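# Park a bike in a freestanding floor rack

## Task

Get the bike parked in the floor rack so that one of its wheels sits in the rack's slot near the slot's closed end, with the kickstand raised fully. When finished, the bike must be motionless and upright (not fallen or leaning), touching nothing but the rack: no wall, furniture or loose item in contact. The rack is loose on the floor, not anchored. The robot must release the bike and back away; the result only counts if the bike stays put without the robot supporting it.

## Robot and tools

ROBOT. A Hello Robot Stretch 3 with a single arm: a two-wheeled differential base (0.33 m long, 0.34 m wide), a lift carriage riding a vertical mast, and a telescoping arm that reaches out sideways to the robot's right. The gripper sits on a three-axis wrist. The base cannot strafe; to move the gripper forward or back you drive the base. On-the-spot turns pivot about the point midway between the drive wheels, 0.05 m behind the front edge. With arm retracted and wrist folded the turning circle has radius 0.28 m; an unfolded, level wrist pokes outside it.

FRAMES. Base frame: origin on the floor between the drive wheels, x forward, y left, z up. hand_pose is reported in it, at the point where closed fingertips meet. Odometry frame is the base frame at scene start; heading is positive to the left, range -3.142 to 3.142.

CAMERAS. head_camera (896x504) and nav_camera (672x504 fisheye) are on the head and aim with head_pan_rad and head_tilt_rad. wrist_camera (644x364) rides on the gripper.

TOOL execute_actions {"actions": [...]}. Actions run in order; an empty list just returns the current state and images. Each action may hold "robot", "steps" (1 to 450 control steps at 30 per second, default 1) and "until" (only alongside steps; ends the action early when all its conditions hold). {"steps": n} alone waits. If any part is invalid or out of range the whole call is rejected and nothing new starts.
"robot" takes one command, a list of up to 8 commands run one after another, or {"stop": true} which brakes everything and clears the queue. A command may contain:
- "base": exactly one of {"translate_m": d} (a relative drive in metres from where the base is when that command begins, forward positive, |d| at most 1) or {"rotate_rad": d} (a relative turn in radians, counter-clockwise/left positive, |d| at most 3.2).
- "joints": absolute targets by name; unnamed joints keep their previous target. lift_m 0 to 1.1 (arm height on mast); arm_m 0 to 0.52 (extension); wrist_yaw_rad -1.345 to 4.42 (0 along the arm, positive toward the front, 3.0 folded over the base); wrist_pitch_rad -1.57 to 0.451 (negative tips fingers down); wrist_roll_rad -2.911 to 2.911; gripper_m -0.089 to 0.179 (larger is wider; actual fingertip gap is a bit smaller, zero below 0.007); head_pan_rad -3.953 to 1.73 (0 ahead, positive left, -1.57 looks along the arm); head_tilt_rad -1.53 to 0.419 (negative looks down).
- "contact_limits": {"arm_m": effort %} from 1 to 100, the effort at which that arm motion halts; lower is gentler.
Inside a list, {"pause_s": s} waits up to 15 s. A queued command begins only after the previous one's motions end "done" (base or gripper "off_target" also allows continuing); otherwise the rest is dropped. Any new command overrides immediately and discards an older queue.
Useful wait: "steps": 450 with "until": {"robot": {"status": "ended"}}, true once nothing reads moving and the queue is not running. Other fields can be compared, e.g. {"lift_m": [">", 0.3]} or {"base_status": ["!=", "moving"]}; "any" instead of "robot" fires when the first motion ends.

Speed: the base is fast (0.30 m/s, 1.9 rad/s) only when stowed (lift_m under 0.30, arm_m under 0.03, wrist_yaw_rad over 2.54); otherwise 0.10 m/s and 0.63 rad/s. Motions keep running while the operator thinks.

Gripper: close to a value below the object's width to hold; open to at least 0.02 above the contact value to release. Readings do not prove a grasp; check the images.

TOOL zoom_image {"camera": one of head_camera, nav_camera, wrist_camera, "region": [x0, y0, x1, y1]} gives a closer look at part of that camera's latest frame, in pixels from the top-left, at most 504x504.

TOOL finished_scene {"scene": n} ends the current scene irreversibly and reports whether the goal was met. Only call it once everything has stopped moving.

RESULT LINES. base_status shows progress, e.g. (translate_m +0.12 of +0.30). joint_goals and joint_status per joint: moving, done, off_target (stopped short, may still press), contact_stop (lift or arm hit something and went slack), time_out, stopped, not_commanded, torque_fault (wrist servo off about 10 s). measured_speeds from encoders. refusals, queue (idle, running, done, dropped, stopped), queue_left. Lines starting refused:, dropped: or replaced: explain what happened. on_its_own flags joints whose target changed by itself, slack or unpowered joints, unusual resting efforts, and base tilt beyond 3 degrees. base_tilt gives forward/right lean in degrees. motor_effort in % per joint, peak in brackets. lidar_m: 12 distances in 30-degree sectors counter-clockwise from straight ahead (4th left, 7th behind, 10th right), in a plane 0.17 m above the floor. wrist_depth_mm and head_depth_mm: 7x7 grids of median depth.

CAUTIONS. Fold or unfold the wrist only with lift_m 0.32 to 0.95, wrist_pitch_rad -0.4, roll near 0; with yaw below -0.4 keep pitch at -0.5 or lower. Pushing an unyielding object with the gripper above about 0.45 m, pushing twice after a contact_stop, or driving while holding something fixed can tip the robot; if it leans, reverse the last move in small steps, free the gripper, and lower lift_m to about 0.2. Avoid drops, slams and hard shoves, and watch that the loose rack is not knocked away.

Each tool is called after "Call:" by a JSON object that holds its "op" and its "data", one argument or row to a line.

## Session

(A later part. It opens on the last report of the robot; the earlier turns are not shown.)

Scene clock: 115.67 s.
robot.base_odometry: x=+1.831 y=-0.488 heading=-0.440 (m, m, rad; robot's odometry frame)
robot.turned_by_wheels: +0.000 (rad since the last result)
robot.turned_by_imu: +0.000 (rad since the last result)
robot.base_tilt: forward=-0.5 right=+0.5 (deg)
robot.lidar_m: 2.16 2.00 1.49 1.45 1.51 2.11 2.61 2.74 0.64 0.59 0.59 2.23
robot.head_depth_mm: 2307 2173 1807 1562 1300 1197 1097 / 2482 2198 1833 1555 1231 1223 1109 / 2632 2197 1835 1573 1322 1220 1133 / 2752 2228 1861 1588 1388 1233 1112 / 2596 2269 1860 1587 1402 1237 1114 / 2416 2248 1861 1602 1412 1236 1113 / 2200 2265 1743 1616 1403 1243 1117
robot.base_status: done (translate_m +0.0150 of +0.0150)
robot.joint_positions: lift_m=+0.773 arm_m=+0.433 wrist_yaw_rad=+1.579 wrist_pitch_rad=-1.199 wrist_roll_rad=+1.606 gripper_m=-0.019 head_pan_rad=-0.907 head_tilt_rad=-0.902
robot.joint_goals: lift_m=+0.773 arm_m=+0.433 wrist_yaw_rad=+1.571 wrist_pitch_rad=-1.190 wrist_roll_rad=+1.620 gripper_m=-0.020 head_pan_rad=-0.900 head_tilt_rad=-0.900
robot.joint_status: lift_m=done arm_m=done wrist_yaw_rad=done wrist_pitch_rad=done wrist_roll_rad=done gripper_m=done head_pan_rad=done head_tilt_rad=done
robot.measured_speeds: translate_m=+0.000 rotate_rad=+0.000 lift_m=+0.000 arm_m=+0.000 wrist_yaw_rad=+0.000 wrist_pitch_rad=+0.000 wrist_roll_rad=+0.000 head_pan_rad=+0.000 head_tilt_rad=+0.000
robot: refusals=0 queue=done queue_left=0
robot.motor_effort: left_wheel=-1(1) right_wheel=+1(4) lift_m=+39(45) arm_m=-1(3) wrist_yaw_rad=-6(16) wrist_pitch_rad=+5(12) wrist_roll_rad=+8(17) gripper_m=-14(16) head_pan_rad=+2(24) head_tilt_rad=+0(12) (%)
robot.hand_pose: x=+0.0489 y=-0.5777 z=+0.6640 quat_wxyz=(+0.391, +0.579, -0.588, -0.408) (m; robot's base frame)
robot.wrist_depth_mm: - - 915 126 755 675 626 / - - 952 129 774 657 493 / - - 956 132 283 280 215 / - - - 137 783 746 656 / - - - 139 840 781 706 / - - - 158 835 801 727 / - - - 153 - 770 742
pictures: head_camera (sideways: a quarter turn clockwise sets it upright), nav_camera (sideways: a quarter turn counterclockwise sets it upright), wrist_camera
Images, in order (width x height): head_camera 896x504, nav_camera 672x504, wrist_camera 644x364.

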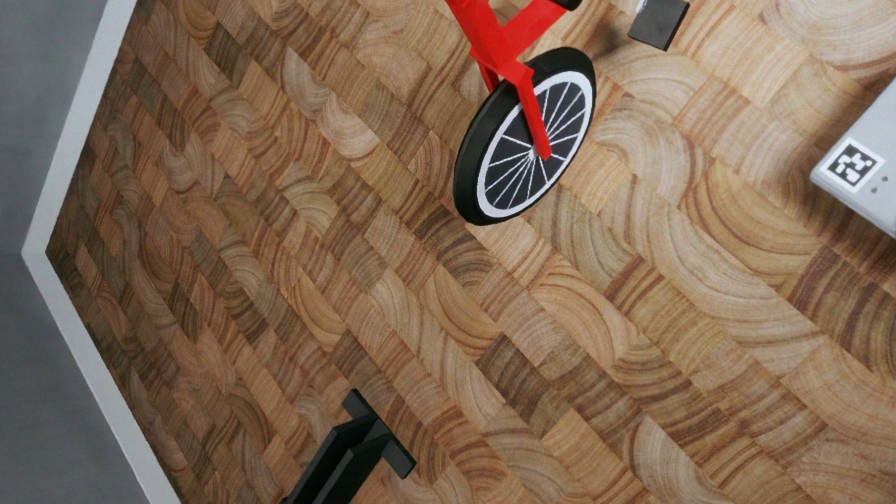

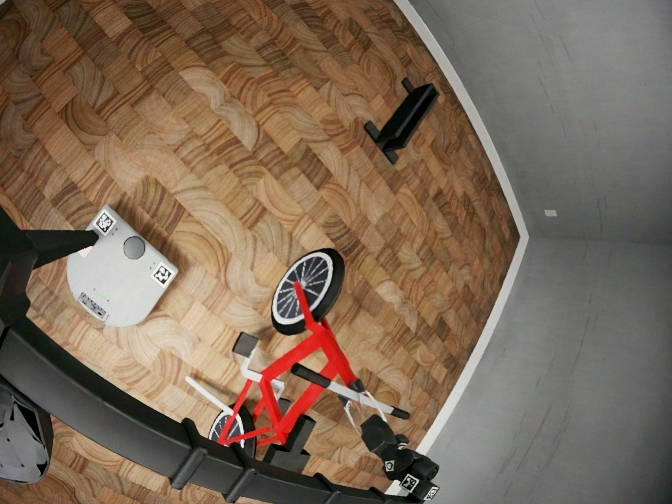

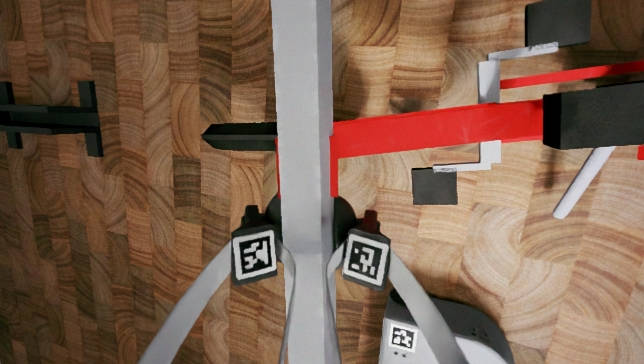

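Call:
{"op": "execute_actions", "data": {
  "actions": [
    {"robot": {"joints": {"wrist_roll_rad": 1.53, "lift_m": 0.777}}, "steps": 30, "until": {"robot": {"status": "ended"}}},
    {"robot": {"base": {"translate_m": 0.25}}, "steps": 40},
    {"robot": {"joints": {"arm_m": 0.418}}, "steps": 150, "until": {"robot": {"status": "ended"}}}
  ]
}}

Scene clock: 121.63 s.
robot.base_odometry: x=+2.057 y=-0.595 heading=-0.440 (m, m, rad; robot's odometry frame)
robot.turned_by_wheels: +0.000 (rad since the last result)
robot.turned_by_imu: +0.000 (rad since the last result)
robot.base_tilt: forward=-0.5 right=+0.5 (deg)
robot.lidar_m: 1.91 2.00 1.48 1.44 1.51 2.10 2.87 3.00 0.61 0.56 0.57 1.97
robot.head_depth_mm: 2304 2173 1823 1550 1292 1184 1093 / 2464 2190 1825 1566 1182 1217 1120 / 2592 2217 1855 1585 1319 1229 1137 / 2579 2213 1848 1584 1392 1231 1106 / 2368 2222 1867 1590 1399 1234 1111 / 2126 2249 1875 1564 1397 1244 1118 / 1935 2132 1741 1608 1408 1244 1120
robot.base_status: done (translate_m +0.2500 of +0.2500)
robot.joint_positions: lift_m=+0.777 arm_m=+0.418 wrist_yaw_rad=+1.572 wrist_pitch_rad=-1.207 wrist_roll_rad=+1.541 gripper_m=-0.019 head_pan_rad=-0.907 head_tilt_rad=-0.902
robot.joint_goals: lift_m=+0.777 arm_m=+0.418 wrist_yaw_rad=+1.571 wrist_pitch_rad=-1.190 wrist_roll_rad=+1.530 gripper_m=-0.020 head_pan_rad=-0.900 head_tilt_rad=-0.900
robot.joint_status: lift_m=done arm_m=done wrist_yaw_rad=done wrist_pitch_rad=done wrist_roll_rad=done gripper_m=done head_pan_rad=done head_tilt_rad=done
robot.measured_speeds: translate_m=+0.000 rotate_rad=+0.000 lift_m=+0.000 arm_m=+0.000 wrist_yaw_rad=+0.000 wrist_pitch_rad=+0.000 wrist_roll_rad=+0.000 head_pan_rad=+0.000 head_tilt_rad=+0.000
robot: refusals=0 queue=done queue_left=0
robot.motor_effort: left_wheel=-1(0) right_wheel=+1(13) lift_m=+44(47) arm_m=-1(0) wrist_yaw_rad=-1(6) wrist_pitch_rad=+9(19) wrist_roll_rad=-6(8) gripper_m=-16(16) head_pan_rad=+3(3) head_tilt_rad=+1(2) (%)
robot.hand_pose: x=+0.0470 y=-0.5632 z=+0.6673 quat_wxyz=(+0.411, +0.588, -0.576, -0.392) (m; robot's base frame)
robot.wrist_depth_mm: - - 923 128 758 691 630 / - - 956 132 772 683 622 / - - 915 137 289 286 218 / - - - 141 795 729 552 / - - - 141 800 757 701 / - - - 529 839 784 711 / - - - 544 - 805 749
pictures: head_camera (sideways: a quarter turn clockwise sets it upright), nav_camera (sideways: a quarter turn counterclockwise sets it upright), wrist_camera
Images, in order (width x height): head_camera 896x504, nav_camera 672x504, wrist_camera 644x364.

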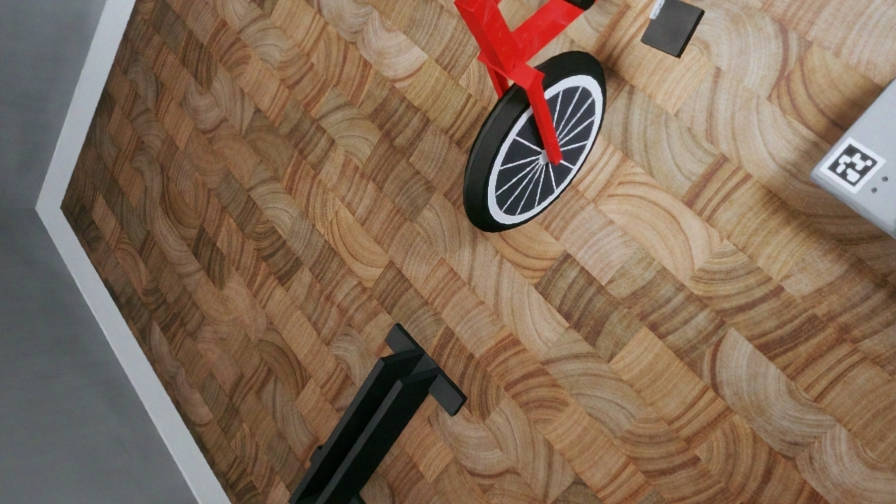

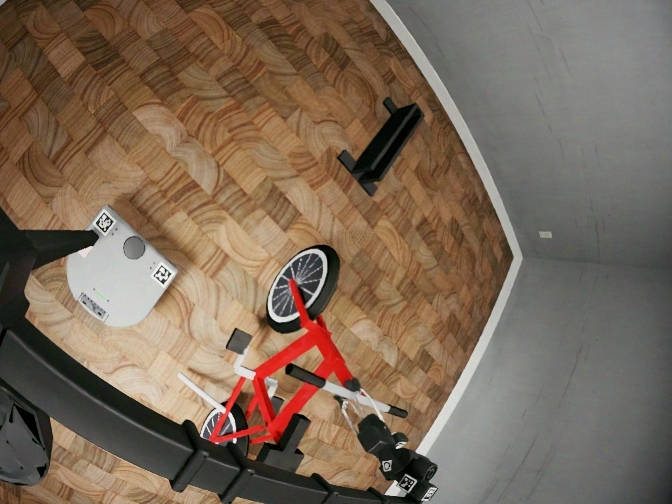

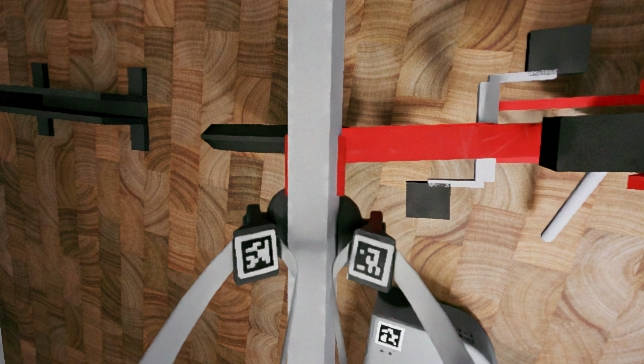

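Call:
{"op": "zoom_image", "data": {
  "camera": "head_camera",
  "region": [280, 30, 640, 504]
}}

Region (280, 30, 640, 504) of head_camera's 896x504 image, scaled by 1.063, with more detail than that image has; it fills the left 383 columns of this view, and the rest is white.

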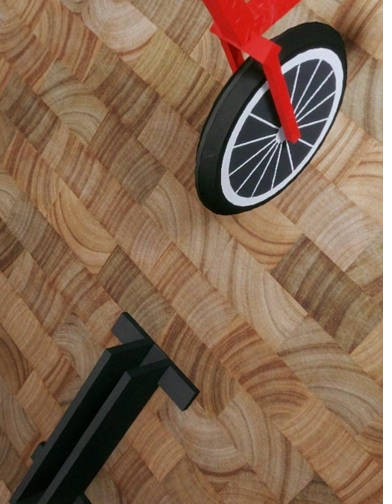

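Call:
{"op": "zoom_image", "data": {
  "camera": "head_camera",
  "region": [340, 300, 500, 440]
}}

Call:
{"op": "zoom_image", "data": {
  "camera": "head_camera",
  "region": [440, 40, 640, 250]
}}

Region (340, 300, 500, 440) of head_camera's 896x504 image, scaled by 3.150, with more detail than that image has; it fills the top 441 rows of this view, and the rest is white.

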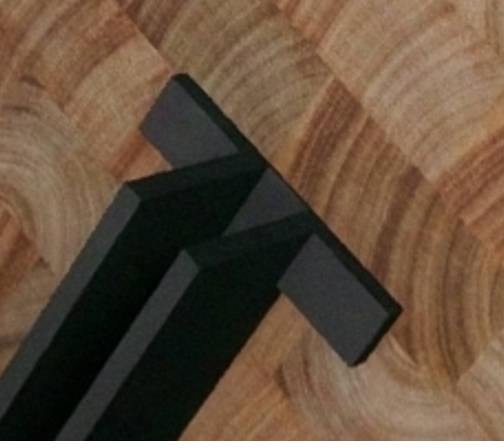

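Region (440, 40, 640, 250) of head_camera's 896x504 image, scaled by 2.400, with more detail than that image has; it fills the left 480 columns of this view, and the rest is white.

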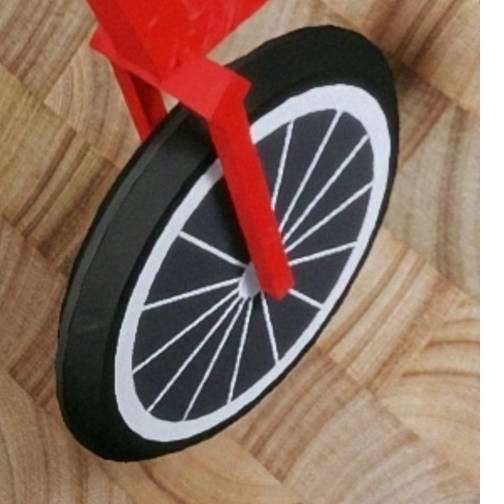

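Call:
{"op": "execute_actions", "data": {
  "actions": [
    {"robot": {"joints": {"wrist_roll_rad": 1.6, "arm_m": 0.382, "lift_m": 0.778}}, "steps": 60, "until": {"robot": {"status": "ended"}}},
    {"robot": {"base": {"translate_m": 0.15}}, "steps": 150, "until": {"robot": {"status": "ended"}}}
  ]
}}

Scene clock: 126.57 s.
robot.base_odometry: x=+2.193 y=-0.659 heading=-0.440 (m, m, rad; robot's odometry frame)
robot.turned_by_wheels: +0.000 (rad since the last result)
robot.turned_by_imu: +0.000 (rad since the last result)
robot.base_tilt: forward=-0.4 right=+0.5 (deg)
robot.lidar_m: 1.76 1.85 1.48 1.44 1.50 2.10 3.02 3.16 0.59 0.54 0.55 1.82
robot.head_depth_mm: 2332 2198 1822 1561 1093 1186 1097 / 2475 2182 1837 1569 1112 1228 1117 / 2547 2215 1841 1571 1313 1227 1135 / 2430 2200 1851 1590 1390 1232 1106 / 2164 2244 1845 1533 1388 1235 1111 / 1965 2134 1875 1558 1401 1252 1113 / 1781 2010 1887 1612 1399 1246 1123
robot.base_status: done (translate_m +0.1500 of +0.1500)
robot.joint_positions: lift_m=+0.778 arm_m=+0.382 wrist_yaw_rad=+1.572 wrist_pitch_rad=-1.217 wrist_roll_rad=+1.593 gripper_m=-0.019 head_pan_rad=-0.907 head_tilt_rad=-0.902
robot.joint_goals: lift_m=+0.778 arm_m=+0.382 wrist_yaw_rad=+1.571 wrist_pitch_rad=-1.190 wrist_roll_rad=+1.600 gripper_m=-0.020 head_pan_rad=-0.900 head_tilt_rad=-0.900
robot.joint_status: lift_m=done arm_m=done wrist_yaw_rad=done wrist_pitch_rad=done wrist_roll_rad=done gripper_m=done head_pan_rad=done head_tilt_rad=done
robot.measured_speeds: translate_m=+0.000 rotate_rad=+0.000 lift_m=+0.000 arm_m=+0.000 wrist_yaw_rad=+0.000 wrist_pitch_rad=+0.000 wrist_roll_rad=+0.000 head_pan_rad=+0.000 head_tilt_rad=+0.000
robot: refusals=0 queue=done queue_left=0
robot.motor_effort: left_wheel=-1(0) right_wheel=+1(11) lift_m=+49(50) arm_m=-1(2) wrist_yaw_rad=-1(1) wrist_pitch_rad=+13(24) wrist_roll_rad=+4(7) gripper_m=-16(18) head_pan_rad=+2(3) head_tilt_rad=+1(1) (%)
robot.hand_pose: x=+0.0446 y=-0.5272 z=+0.6675 quat_wxyz=(+0.398, +0.576, -0.584, -0.410) (m; robot's base frame)
robot.wrist_depth_mm: - - 894 125 744 688 617 / - - 943 130 799 689 645 / - - 940 134 285 282 217 / - - - 139 791 768 683 / - - - 142 812 764 691 / - - - 540 871 775 729 / - - - 159 - 789 751
pictures: head_camera (sideways: a quarter turn clockwise sets it upright), nav_camera (sideways: a quarter turn counterclockwise sets it upright), wrist_camera
Images, in order (width x height): head_camera 896x504, nav_camera 672x504, wrist_camera 644x364.

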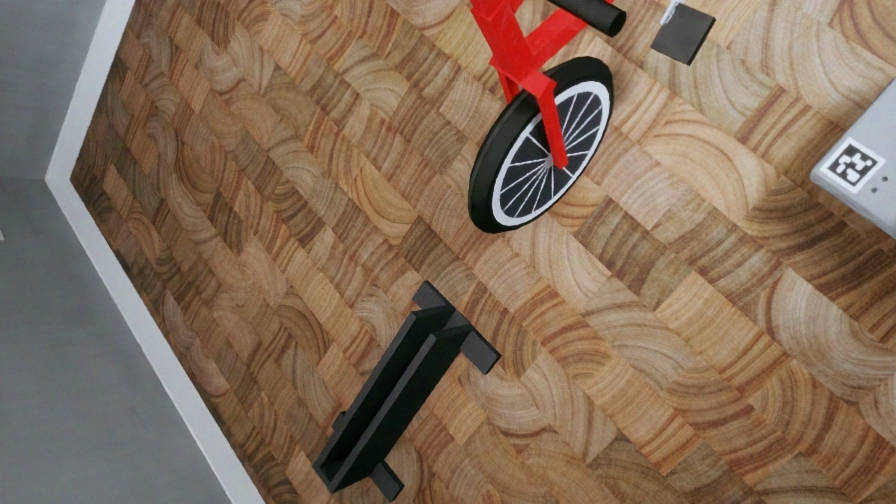

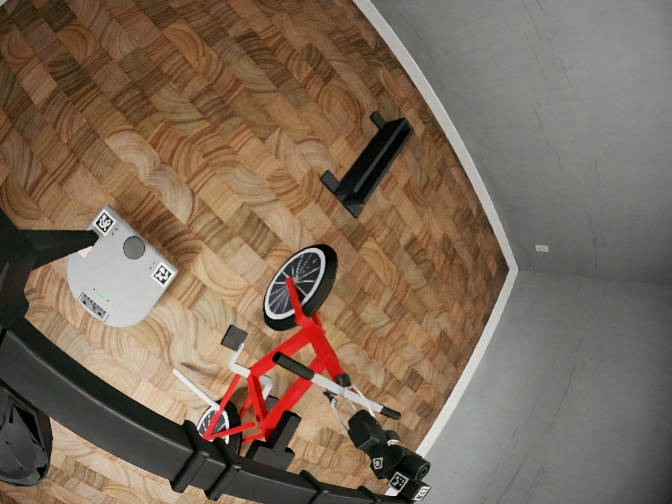

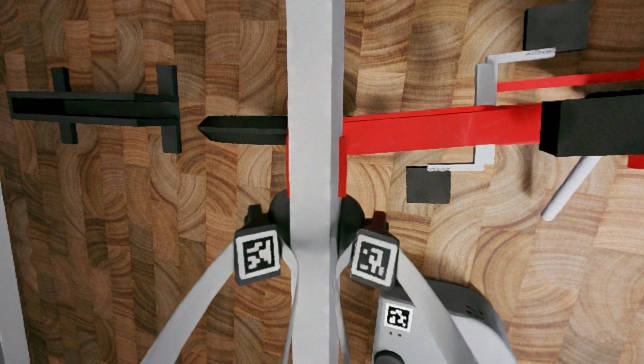

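Call:
{"op": "zoom_image", "data": {
  "camera": "wrist_camera",
  "region": [0, 50, 300, 200]
}}

Call:
{"op": "zoom_image", "data": {
  "camera": "head_camera",
  "region": [380, 40, 640, 400]
}}

Region (0, 50, 300, 200) of wrist_camera's 644x364 image, scaled by 1.680.

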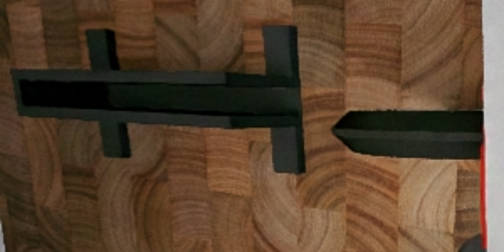

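Region (380, 40, 640, 400) of head_camera's 896x504 image, scaled by 1.400, with more detail than that image has.

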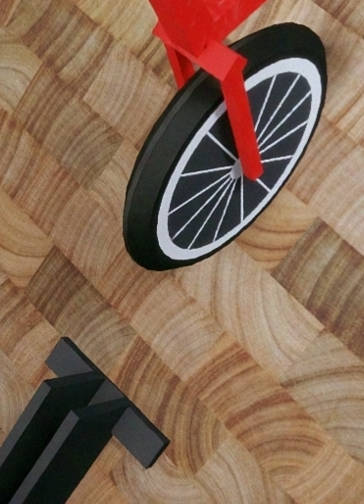

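Call:
{"op": "execute_actions", "data": {
  "actions": [
    {"robot": {"joints": {"wrist_roll_rad": 1.79, "lift_m": 0.775}}, "steps": 60, "until": {"robot": {"status": "ended"}}},
    {"robot": {"base": {"translate_m": 0.1}, "joints": {"arm_m": 0.396}}, "steps": 150, "until": {"robot": {"status": "ended"}}}
  ]
}}

Scene clock: 130.87 s.
robot.base_odometry: x=+2.283 y=-0.701 heading=-0.440 (m, m, rad; robot's odometry frame)
robot.turned_by_wheels: +0.000 (rad since the last result)
robot.turned_by_imu: +0.000 (rad since the last result)
robot.base_tilt: forward=-0.4 right=+0.5 (deg)
robot.lidar_m: 1.66 1.74 1.48 1.44 1.50 2.11 3.12 3.23 0.59 0.54 0.55 1.71
robot.head_depth_mm: 2319 2166 1820 1569 1034 1181 1098 / 2491 2210 1837 1569 1155 1228 1110 / 2515 2208 1833 1575 1328 1223 1134 / 2266 2225 1855 1584 1385 1237 1103 / 2034 2191 1872 1495 1392 1241 1112 / 1834 2089 1868 1559 1401 1246 1119 / 1676 1892 1898 1608 1407 1253 1116
robot.base_status: done (translate_m +0.1000 of +0.1000)
robot.joint_positions: lift_m=+0.775 arm_m=+0.396 wrist_yaw_rad=+1.573 wrist_pitch_rad=-1.197 wrist_roll_rad=+1.788 gripper_m=-0.019 head_pan_rad=-0.907 head_tilt_rad=-0.902
robot.joint_goals: lift_m=+0.775 arm_m=+0.396 wrist_yaw_rad=+1.571 wrist_pitch_rad=-1.190 wrist_roll_rad=+1.790 gripper_m=-0.020 head_pan_rad=-0.900 head_tilt_rad=-0.900
robot.joint_status: lift_m=done arm_m=done wrist_yaw_rad=done wrist_pitch_rad=done wrist_roll_rad=done gripper_m=done head_pan_rad=done head_tilt_rad=done
robot.measured_speeds: translate_m=+0.000 rotate_rad=+0.000 lift_m=+0.000 arm_m=+0.000 wrist_yaw_rad=+0.000 wrist_pitch_rad=+0.000 wrist_roll_rad=+0.000 head_pan_rad=+0.000 head_tilt_rad=+0.000
robot: refusals=0 queue=done queue_left=0
robot.motor_effort: left_wheel=-1(1) right_wheel=+1(12) lift_m=+36(54) arm_m=+2(3) wrist_yaw_rad=-1(7) wrist_pitch_rad=+3(13) wrist_roll_rad=+1(16) gripper_m=-15(16) head_pan_rad=+3(2) head_tilt_rad=+1(0) (%)
robot.hand_pose: x=+0.0494 y=-0.5407 z=+0.6663 quat_wxyz=(+0.334, +0.538, -0.623, -0.459) (m; robot's base frame)
robot.wrist_depth_mm: - 965 888 122 730 652 614 / - - 925 127 760 273 204 / - - 957 135 280 694 652 / - - - 140 834 754 681 / - - - 139 837 789 721 / - - - 985 - - 747 / - - - 154 994 - 765
pictures: head_camera (sideways: a quarter turn clockwise sets it upright), nav_camera (sideways: a quarter turn counterclockwise sets it upright), wrist_camera
Images, in order (width x height): head_camera 896x504, nav_camera 672x504, wrist_camera 644x364.

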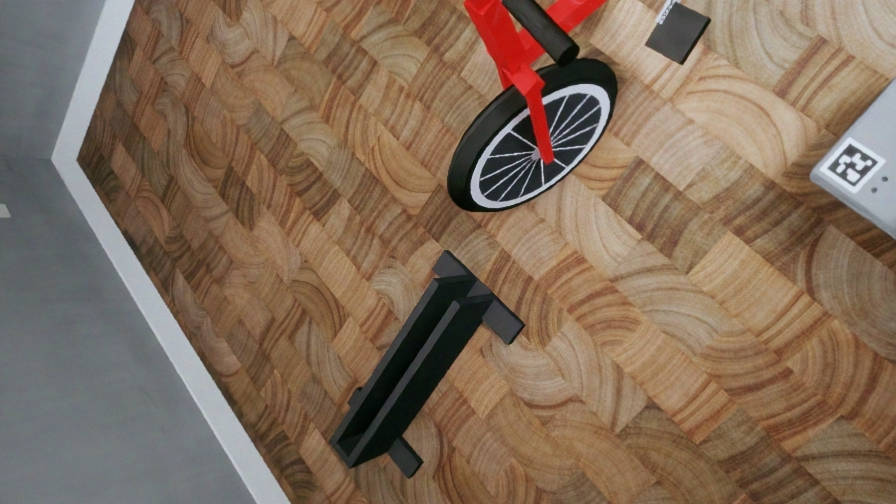

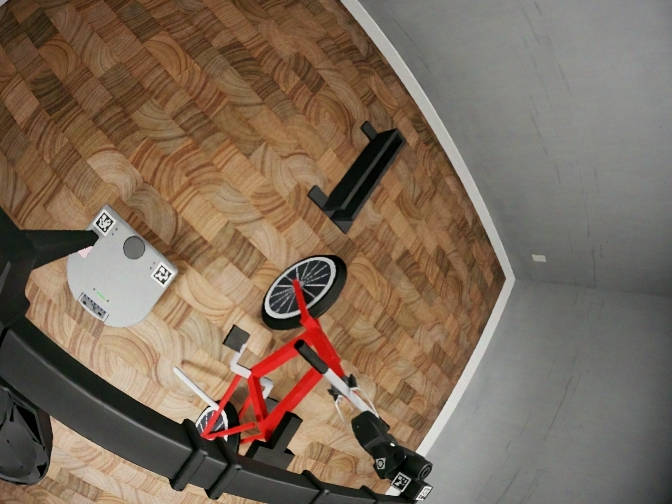

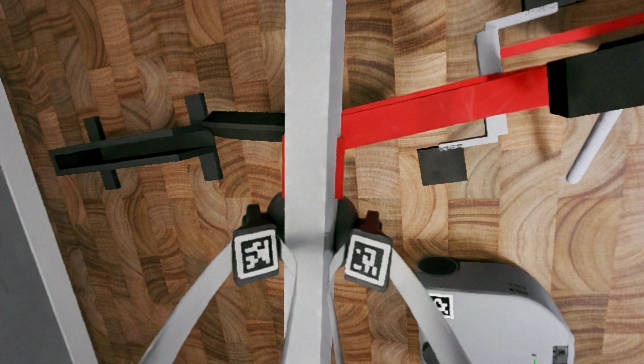

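Call:
{"op": "execute_actions", "data": {
  "actions": [
    {"robot": {"base": {"translate_m": 0.04}, "joints": {"arm_m": 0.404, "lift_m": 0.777}}, "steps": 150, "until": {"robot": {"status": "ended"}}},
    {"robot": {"joints": {"wrist_roll_rad": 1.6}}, "steps": 60, "until": {"robot": {"status": "ended"}}}
  ]
}}

Call:
{"op": "zoom_image", "data": {
  "camera": "wrist_camera",
  "region": [30, 40, 350, 220]
}}

Scene clock: 133.43 s.
robot.base_odometry: x=+2.320 y=-0.718 heading=-0.440 (m, m, rad; robot's odometry frame)
robot.turned_by_wheels: +0.000 (rad since the last result)
robot.turned_by_imu: +0.000 (rad since the last result)
robot.base_tilt: forward=-0.4 right=+0.4 (deg)
robot.lidar_m: 1.63 1.70 1.48 1.43 1.50 2.09 3.16 3.23 0.59 0.55 0.56 1.68
robot.head_depth_mm: 2301 2185 1813 1564 1302 1178 1087 / 2452 2192 1826 1561 1175 1216 1114 / 2479 2201 1844 1575 1333 1231 1138 / 2213 2229 1843 1556 1389 1233 1107 / 1992 2159 1872 1496 1399 1232 1114 / 1795 2055 1877 1552 1396 1241 1113 / 1645 1848 1884 1610 1398 1241 1121
robot.base_status: done (translate_m +0.0400 of +0.0400)
robot.joint_positions: lift_m=+0.777 arm_m=+0.404 wrist_yaw_rad=+1.565 wrist_pitch_rad=-1.210 wrist_roll_rad=+1.629 gripper_m=-0.019 head_pan_rad=-0.907 head_tilt_rad=-0.902
robot.joint_goals: lift_m=+0.777 arm_m=+0.404 wrist_yaw_rad=+1.571 wrist_pitch_rad=-1.190 wrist_roll_rad=+1.600 gripper_m=-0.020 head_pan_rad=-0.900 head_tilt_rad=-0.900
robot.joint_status: lift_m=done arm_m=done wrist_yaw_rad=done wrist_pitch_rad=done wrist_roll_rad=off_target gripper_m=done head_pan_rad=done head_tilt_rad=done
robot.measured_speeds: translate_m=+0.000 rotate_rad=+0.000 lift_m=+0.000 arm_m=+0.000 wrist_yaw_rad=+0.000 wrist_pitch_rad=+0.000 wrist_roll_rad=+0.000 head_pan_rad=+0.000 head_tilt_rad=+0.000
robot: refusals=0 queue=dropped queue_left=0
robot.motor_effort: left_wheel=-2(5) right_wheel=+2(14) lift_m=+41(46) arm_m=+2(3) wrist_yaw_rad=+5(5) wrist_pitch_rad=+10(17) wrist_roll_rad=-17(17) gripper_m=-16(16) head_pan_rad=+3(3) head_tilt_rad=+2(2) (%)
robot.hand_pose: x=+0.0462 y=-0.5492 z=+0.6672 quat_wxyz=(+0.384, +0.568, -0.595, -0.420) (m; robot's base frame)
robot.wrist_depth_mm: - 991 922 125 743 676 624 / - - 949 128 759 689 643 / - - 969 135 284 283 215 / - - 991 137 779 731 662 / - - - 140 838 777 710 / - - - 148 848 802 742 / - - - 164 - 824 757
pictures: head_camera (sideways: a quarter turn clockwise sets it upright), nav_camera (sideways: a quarter turn counterclockwise sets it upright), wrist_camera
Images, in order (width x height): head_camera 896x504, nav_camera 672x504, wrist_camera 644x364.

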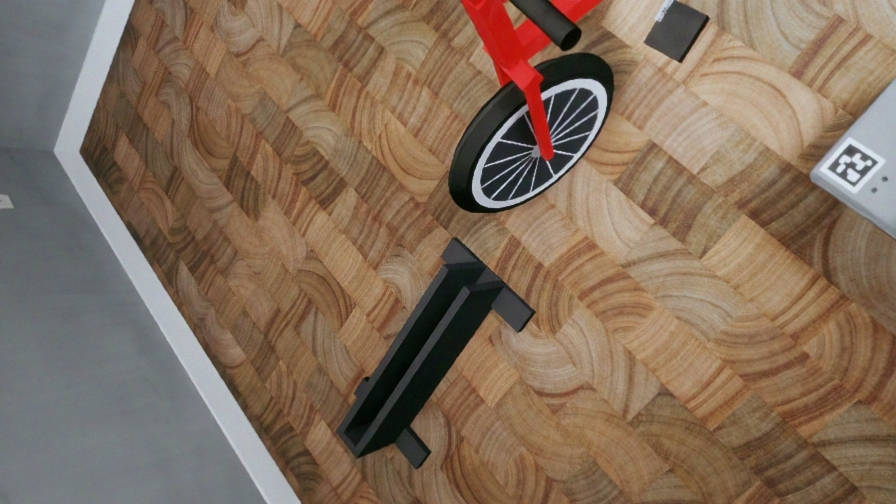

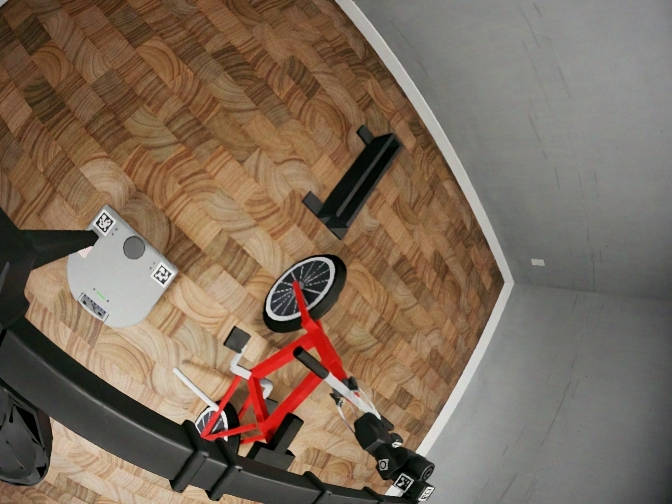

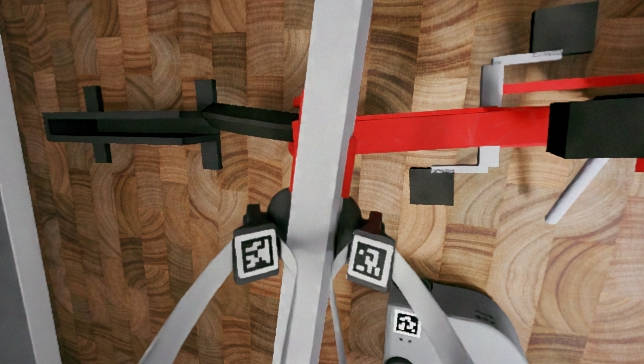

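Region (30, 40, 350, 220) of wrist_camera's 644x364 image, scaled by 1.575; it fills the top 284 rows of this view, and the rest is white.

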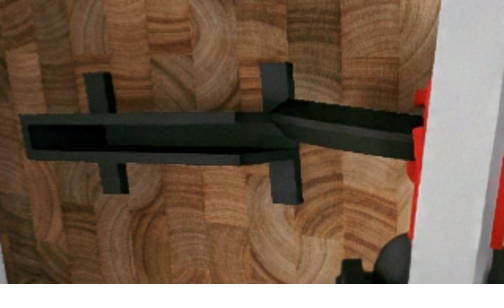

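Call:
{"op": "execute_actions", "data": {
  "actions": [
    {"robot": {"joints": {"lift_m": 0.782}}, "steps": 40, "until": {"robot": {"status": "ended"}}},
    {"robot": {"joints": {"wrist_roll_rad": 1.5}}, "steps": 40, "until": {"robot": {"status": "ended"}}},
    {"robot": {"joints": {"wrist_roll_rad": 1.6}}, "steps": 40, "until": {"robot": {"status": "ended"}}}
  ]
}}

Call:
{"op": "zoom_image", "data": {
  "camera": "wrist_camera",
  "region": [30, 40, 350, 220]
}}

Scene clock: 135.63 s.
robot.base_odometry: x=+2.320 y=-0.718 heading=-0.440 (m, m, rad; robot's odometry frame)
robot.turned_by_wheels: +0.000 (rad since the last result)
robot.turned_by_imu: +0.000 (rad since the last result)
robot.base_tilt: forward=-0.4 right=+0.5 (deg)
robot.lidar_m: 1.63 1.70 1.48 1.43 1.50 2.09 3.17 3.23 0.59 0.55 0.56 1.68
robot.head_depth_mm: 2305 2153 1823 1561 1295 1180 1091 / 2465 2188 1839 1566 1171 1217 1117 / 2495 2219 1828 1581 1328 1227 1135 / 2214 2225 1835 1573 1391 1228 1110 / 1996 2142 1854 1504 1394 1244 1108 / 1787 2032 1857 1562 1408 1242 1115 / 1638 1858 1901 1613 1404 1250 1119
robot.base_status: done (translate_m +0.0400 of +0.0400)
robot.joint_positions: lift_m=+0.781 arm_m=+0.404 wrist_yaw_rad=+1.562 wrist_pitch_rad=-1.223 wrist_roll_rad=+1.612 gripper_m=-0.019 head_pan_rad=-0.907 head_tilt_rad=-0.902
robot.joint_goals: lift_m=+0.782 arm_m=+0.404 wrist_yaw_rad=+1.571 wrist_pitch_rad=-1.190 wrist_roll_rad=+1.600 gripper_m=-0.020 head_pan_rad=-0.900 head_tilt_rad=-0.900
robot.joint_status: lift_m=done arm_m=done wrist_yaw_rad=done wrist_pitch_rad=done wrist_roll_rad=done gripper_m=done head_pan_rad=done head_tilt_rad=done
robot.measured_speeds: translate_m=+0.000 rotate_rad=+0.000 lift_m=+0.000 arm_m=+0.000 wrist_yaw_rad=+0.000 wrist_pitch_rad=+0.000 wrist_roll_rad=+0.000 head_pan_rad=+0.000 head_tilt_rad=+0.000
robot: refusals=0 queue=done queue_left=0
robot.motor_effort: left_wheel=-2(2) right_wheel=+3(3) lift_m=+51(55) arm_m=+2(2) wrist_yaw_rad=+7(7) wrist_pitch_rad=+17(17) wrist_roll_rad=-7(20) gripper_m=-17(18) head_pan_rad=+2(3) head_tilt_rad=+0(1) (%)
robot.hand_pose: x=+0.0430 y=-0.5495 z=+0.6710 quat_wxyz=(+0.393, +0.568, -0.590, -0.420) (m; robot's base frame)
robot.wrist_depth_mm: - 986 908 789 744 687 633 / - - 946 131 774 706 637 / - - 940 137 290 288 220 / - - - 140 809 747 683 / - - - 142 841 795 730 / - - - 948 853 816 741 / - - - 165 - 809 755
pictures: head_camera (sideways: a quarter turn clockwise sets it upright), nav_camera (sideways: a quarter turn counterclockwise sets it upright), wrist_camera
replaced: robot.wrist_roll_rad: its motion had ended off_target
Images, in order (width x height): head_camera 896x504, nav_camera 672x504, wrist_camera 644x364.

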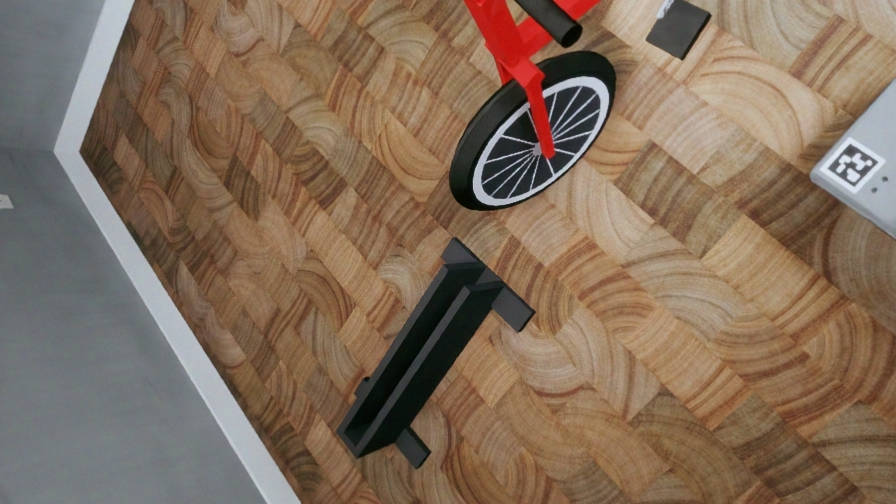

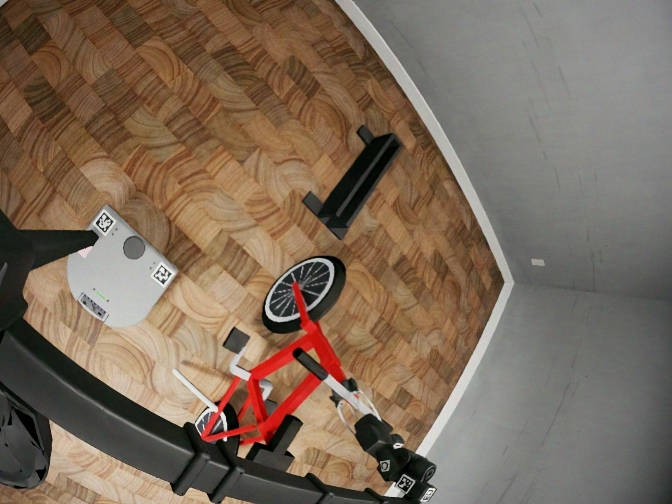

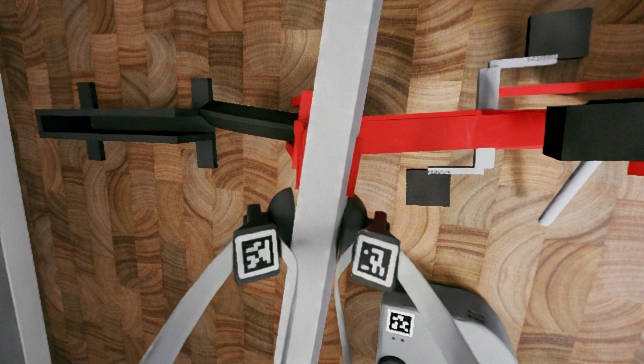

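Region (30, 40, 350, 220) of wrist_camera's 644x364 image, scaled by 1.575; it fills the top 284 rows of this view, and the rest is white.

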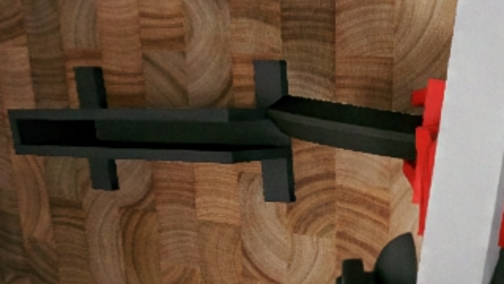

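Call:
{"op": "execute_actions", "data": {
  "actions": [
    {"robot": {"joints": {"lift_m": 0.777, "wrist_roll_rad": 1.47}}, "steps": 40, "until": {"robot": {"status": "ended"}}}
  ]
}}

Call:
{"op": "zoom_image", "data": {
  "camera": "wrist_camera",
  "region": [30, 40, 350, 220]
}}

Scene clock: 136.87 s.
robot.base_odometry: x=+2.320 y=-0.718 heading=-0.440 (m, m, rad; robot's odometry frame)
robot.turned_by_wheels: +0.000 (rad since the last result)
robot.turned_by_imu: +0.000 (rad since the last result)
robot.base_tilt: forward=-0.4 right=+0.5 (deg)
robot.lidar_m: 1.62 1.69 1.48 1.43 1.50 2.09 3.15 3.22 0.59 0.56 0.57 1.67
robot.head_depth_mm: 2309 2202 1813 1562 1294 1179 1100 / 2488 2201 1830 1564 1184 1211 1115 / 2511 2220 1844 1564 1328 1230 1138 / 2211 2213 1863 1565 1389 1224 1110 / 1973 2176 1855 1507 1394 1239 1109 / 1786 2048 1865 1558 1391 1238 1116 / 1638 1834 1874 1609 1404 1245 1124
robot.base_status: done (translate_m +0.0400 of +0.0400)
robot.joint_positions: lift_m=+0.777 arm_m=+0.404 wrist_yaw_rad=+1.563 wrist_pitch_rad=-1.212 wrist_roll_rad=+1.494 gripper_m=-0.019 head_pan_rad=-0.907 head_tilt_rad=-0.902
robot.joint_goals: lift_m=+0.777 arm_m=+0.404 wrist_yaw_rad=+1.571 wrist_pitch_rad=-1.190 wrist_roll_rad=+1.470 gripper_m=-0.020 head_pan_rad=-0.900 head_tilt_rad=-0.900
robot.joint_status: lift_m=done arm_m=done wrist_yaw_rad=done wrist_pitch_rad=done wrist_roll_rad=off_target gripper_m=done head_pan_rad=done head_tilt_rad=done
robot.measured_speeds: translate_m=+0.000 rotate_rad=+0.000 lift_m=+0.000 arm_m=+0.000 wrist_yaw_rad=+0.000 wrist_pitch_rad=+0.000 wrist_roll_rad=+0.000 head_pan_rad=+0.000 head_tilt_rad=+0.000
robot: refusals=0 queue=dropped queue_left=0
robot.motor_effort: left_wheel=-3(3) right_wheel=+2(6) lift_m=+37(54) arm_m=+2(1) wrist_yaw_rad=+7(8) wrist_pitch_rad=+11(17) wrist_roll_rad=-13(21) gripper_m=-16(18) head_pan_rad=+2(3) head_tilt_rad=+1(0) (%)
robot.hand_pose: x=+0.0459 y=-0.5495 z=+0.6672 quat_wxyz=(+0.424, +0.594, -0.568, -0.382) (m; robot's base frame)
robot.wrist_depth_mm: - - 931 126 735 687 637 / - - 930 130 756 722 634 / - - 923 136 476 531 508 / - - - 139 776 732 224 / - - - 141 809 770 706 / - - - 150 839 800 717 / - - - 155 - 783 743
pictures: head_camera (sideways: a quarter turn clockwise sets it upright), nav_camera (sideways: a quarter turn counterclockwise sets it upright), wrist_camera
Images, in order (width x height): head_camera 896x504, nav_camera 672x504, wrist_camera 644x364.

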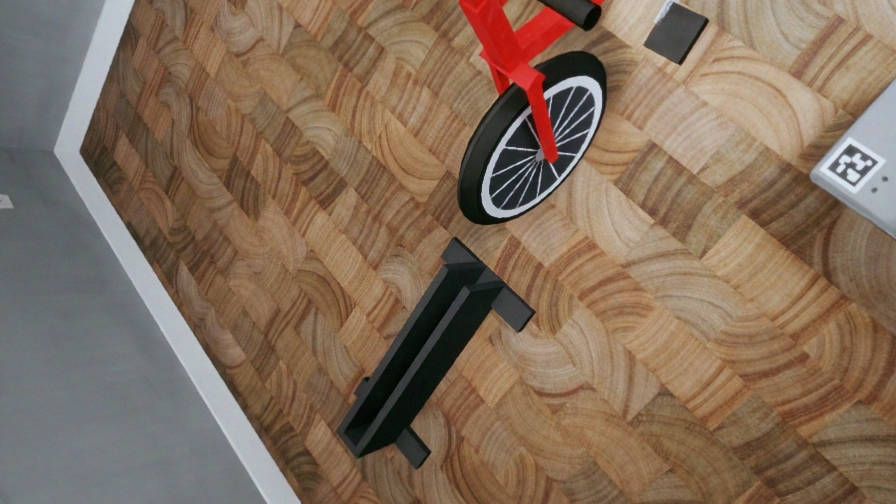

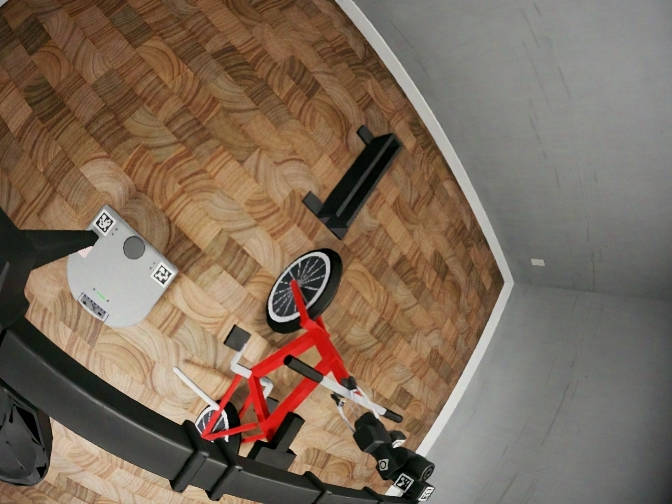

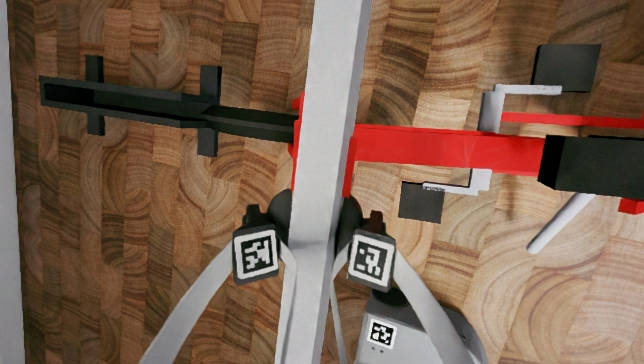

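Region (30, 40, 350, 220) of wrist_camera's 644x364 image, scaled by 1.575; it fills the top 284 rows of this view, and the rest is white.

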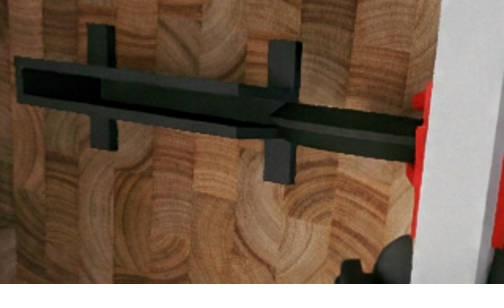

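Call:
{"op": "execute_actions", "data": {
  "actions": [
    {"robot": {"base": {"translate_m": 0.04}, "joints": {"lift_m": 0.778, "wrist_roll_rad": 1.53}}, "steps": 90, "until": {"robot": {"status": "ended"}}}
  ]
}}

Call:
{"op": "zoom_image", "data": {
  "camera": "wrist_camera",
  "region": [30, 40, 350, 220]
}}

Scene clock: 139.33 s.
robot.base_odometry: x=+2.356 y=-0.735 heading=-0.440 (m, m, rad; robot's odometry frame)
robot.turned_by_wheels: +0.000 (rad since the last result)
robot.turned_by_imu: +0.000 (rad since the last result)
robot.base_tilt: forward=-0.4 right=+0.4 (deg)
robot.lidar_m: 1.59 1.66 1.48 1.43 1.50 2.09 3.20 3.25 0.58 0.56 0.57 1.63
robot.head_depth_mm: 2343 2199 1820 1564 1132 1179 1096 / 2466 2196 1821 1573 1179 1217 1115 / 2465 2184 1838 1570 1332 1233 1135 / 2158 2231 1837 1585 1377 1230 1106 / 1935 2141 1855 1501 1387 1239 1108 / 1747 1989 1861 1547 1398 1241 1111 / 1594 1798 1884 1606 1408 1245 1116
robot.base_status: done (translate_m +0.0400 of +0.0400)
robot.joint_positions: lift_m=+0.778 arm_m=+0.404 wrist_yaw_rad=+1.565 wrist_pitch_rad=-1.216 wrist_roll_rad=+1.537 gripper_m=-0.019 head_pan_rad=-0.907 head_tilt_rad=-0.902
robot.joint_goals: lift_m=+0.778 arm_m=+0.404 wrist_yaw_rad=+1.571 wrist_pitch_rad=-1.190 wrist_roll_rad=+1.530 gripper_m=-0.020 head_pan_rad=-0.900 head_tilt_rad=-0.900
robot.joint_status: lift_m=done arm_m=done wrist_yaw_rad=done wrist_pitch_rad=done wrist_roll_rad=done gripper_m=done head_pan_rad=done head_tilt_rad=done
robot.measured_speeds: translate_m=+0.000 rotate_rad=+0.000 lift_m=+0.000 arm_m=+0.000 wrist_yaw_rad=+0.000 wrist_pitch_rad=+0.000 wrist_roll_rad=+0.000 head_pan_rad=+0.000 head_tilt_rad=+0.000
robot: refusals=0 queue=done queue_left=0
robot.motor_effort: left_wheel=-2(4) right_wheel=+3(13) lift_m=+44(49) arm_m=+1(2) wrist_yaw_rad=+5(7) wrist_pitch_rad=+13(20) wrist_roll_rad=-4(13) gripper_m=-16(16) head_pan_rad=+3(3) head_tilt_rad=+2(1) (%)
robot.hand_pose: x=+0.0448 y=-0.5493 z=+0.6677 quat_wxyz=(+0.413, +0.585, -0.575, -0.395) (m; robot's base frame)
robot.wrist_depth_mm: - - 933 128 760 691 620 / - - 917 130 772 702 634 / - - 920 138 287 288 225 / - - 993 138 801 731 229 / - - - 142 831 772 710 / - - - 520 835 811 721 / - - - 161 - 808 741
pictures: head_camera (sideways: a quarter turn clockwise sets it upright), nav_camera (sideways: a quarter turn counterclockwise sets it upright), wrist_camera
Images, in order (width x height): head_camera 896x504, nav_camera 672x504, wrist_camera 644x364.

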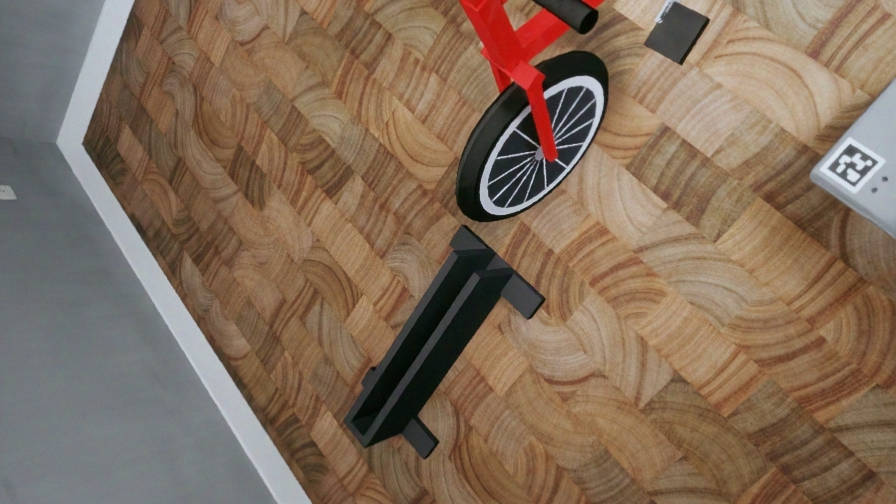

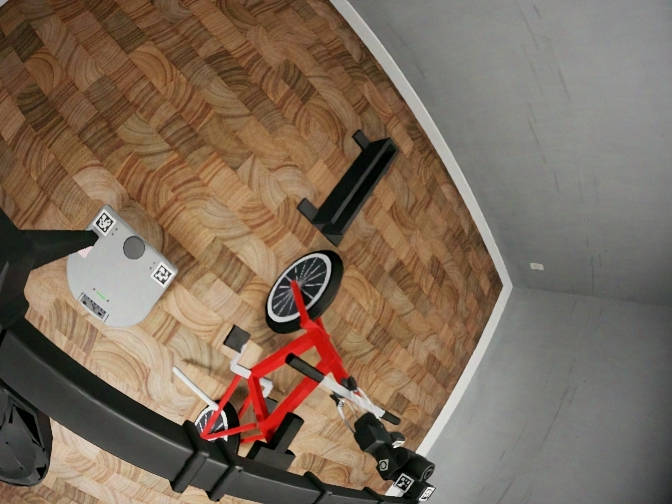

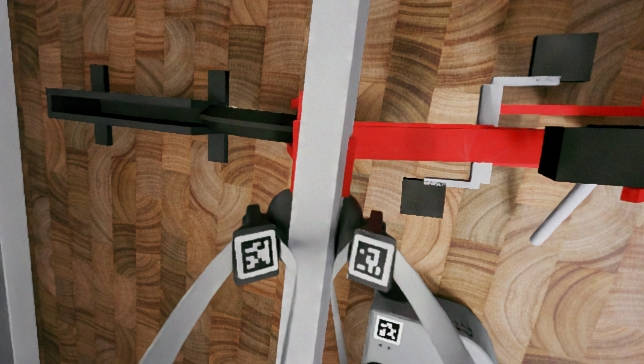

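Region (30, 40, 350, 220) of wrist_camera's 644x364 image, scaled by 1.575; it fills the top 284 rows of this view, and the rest is white.

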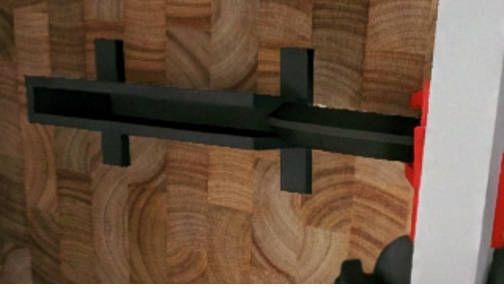

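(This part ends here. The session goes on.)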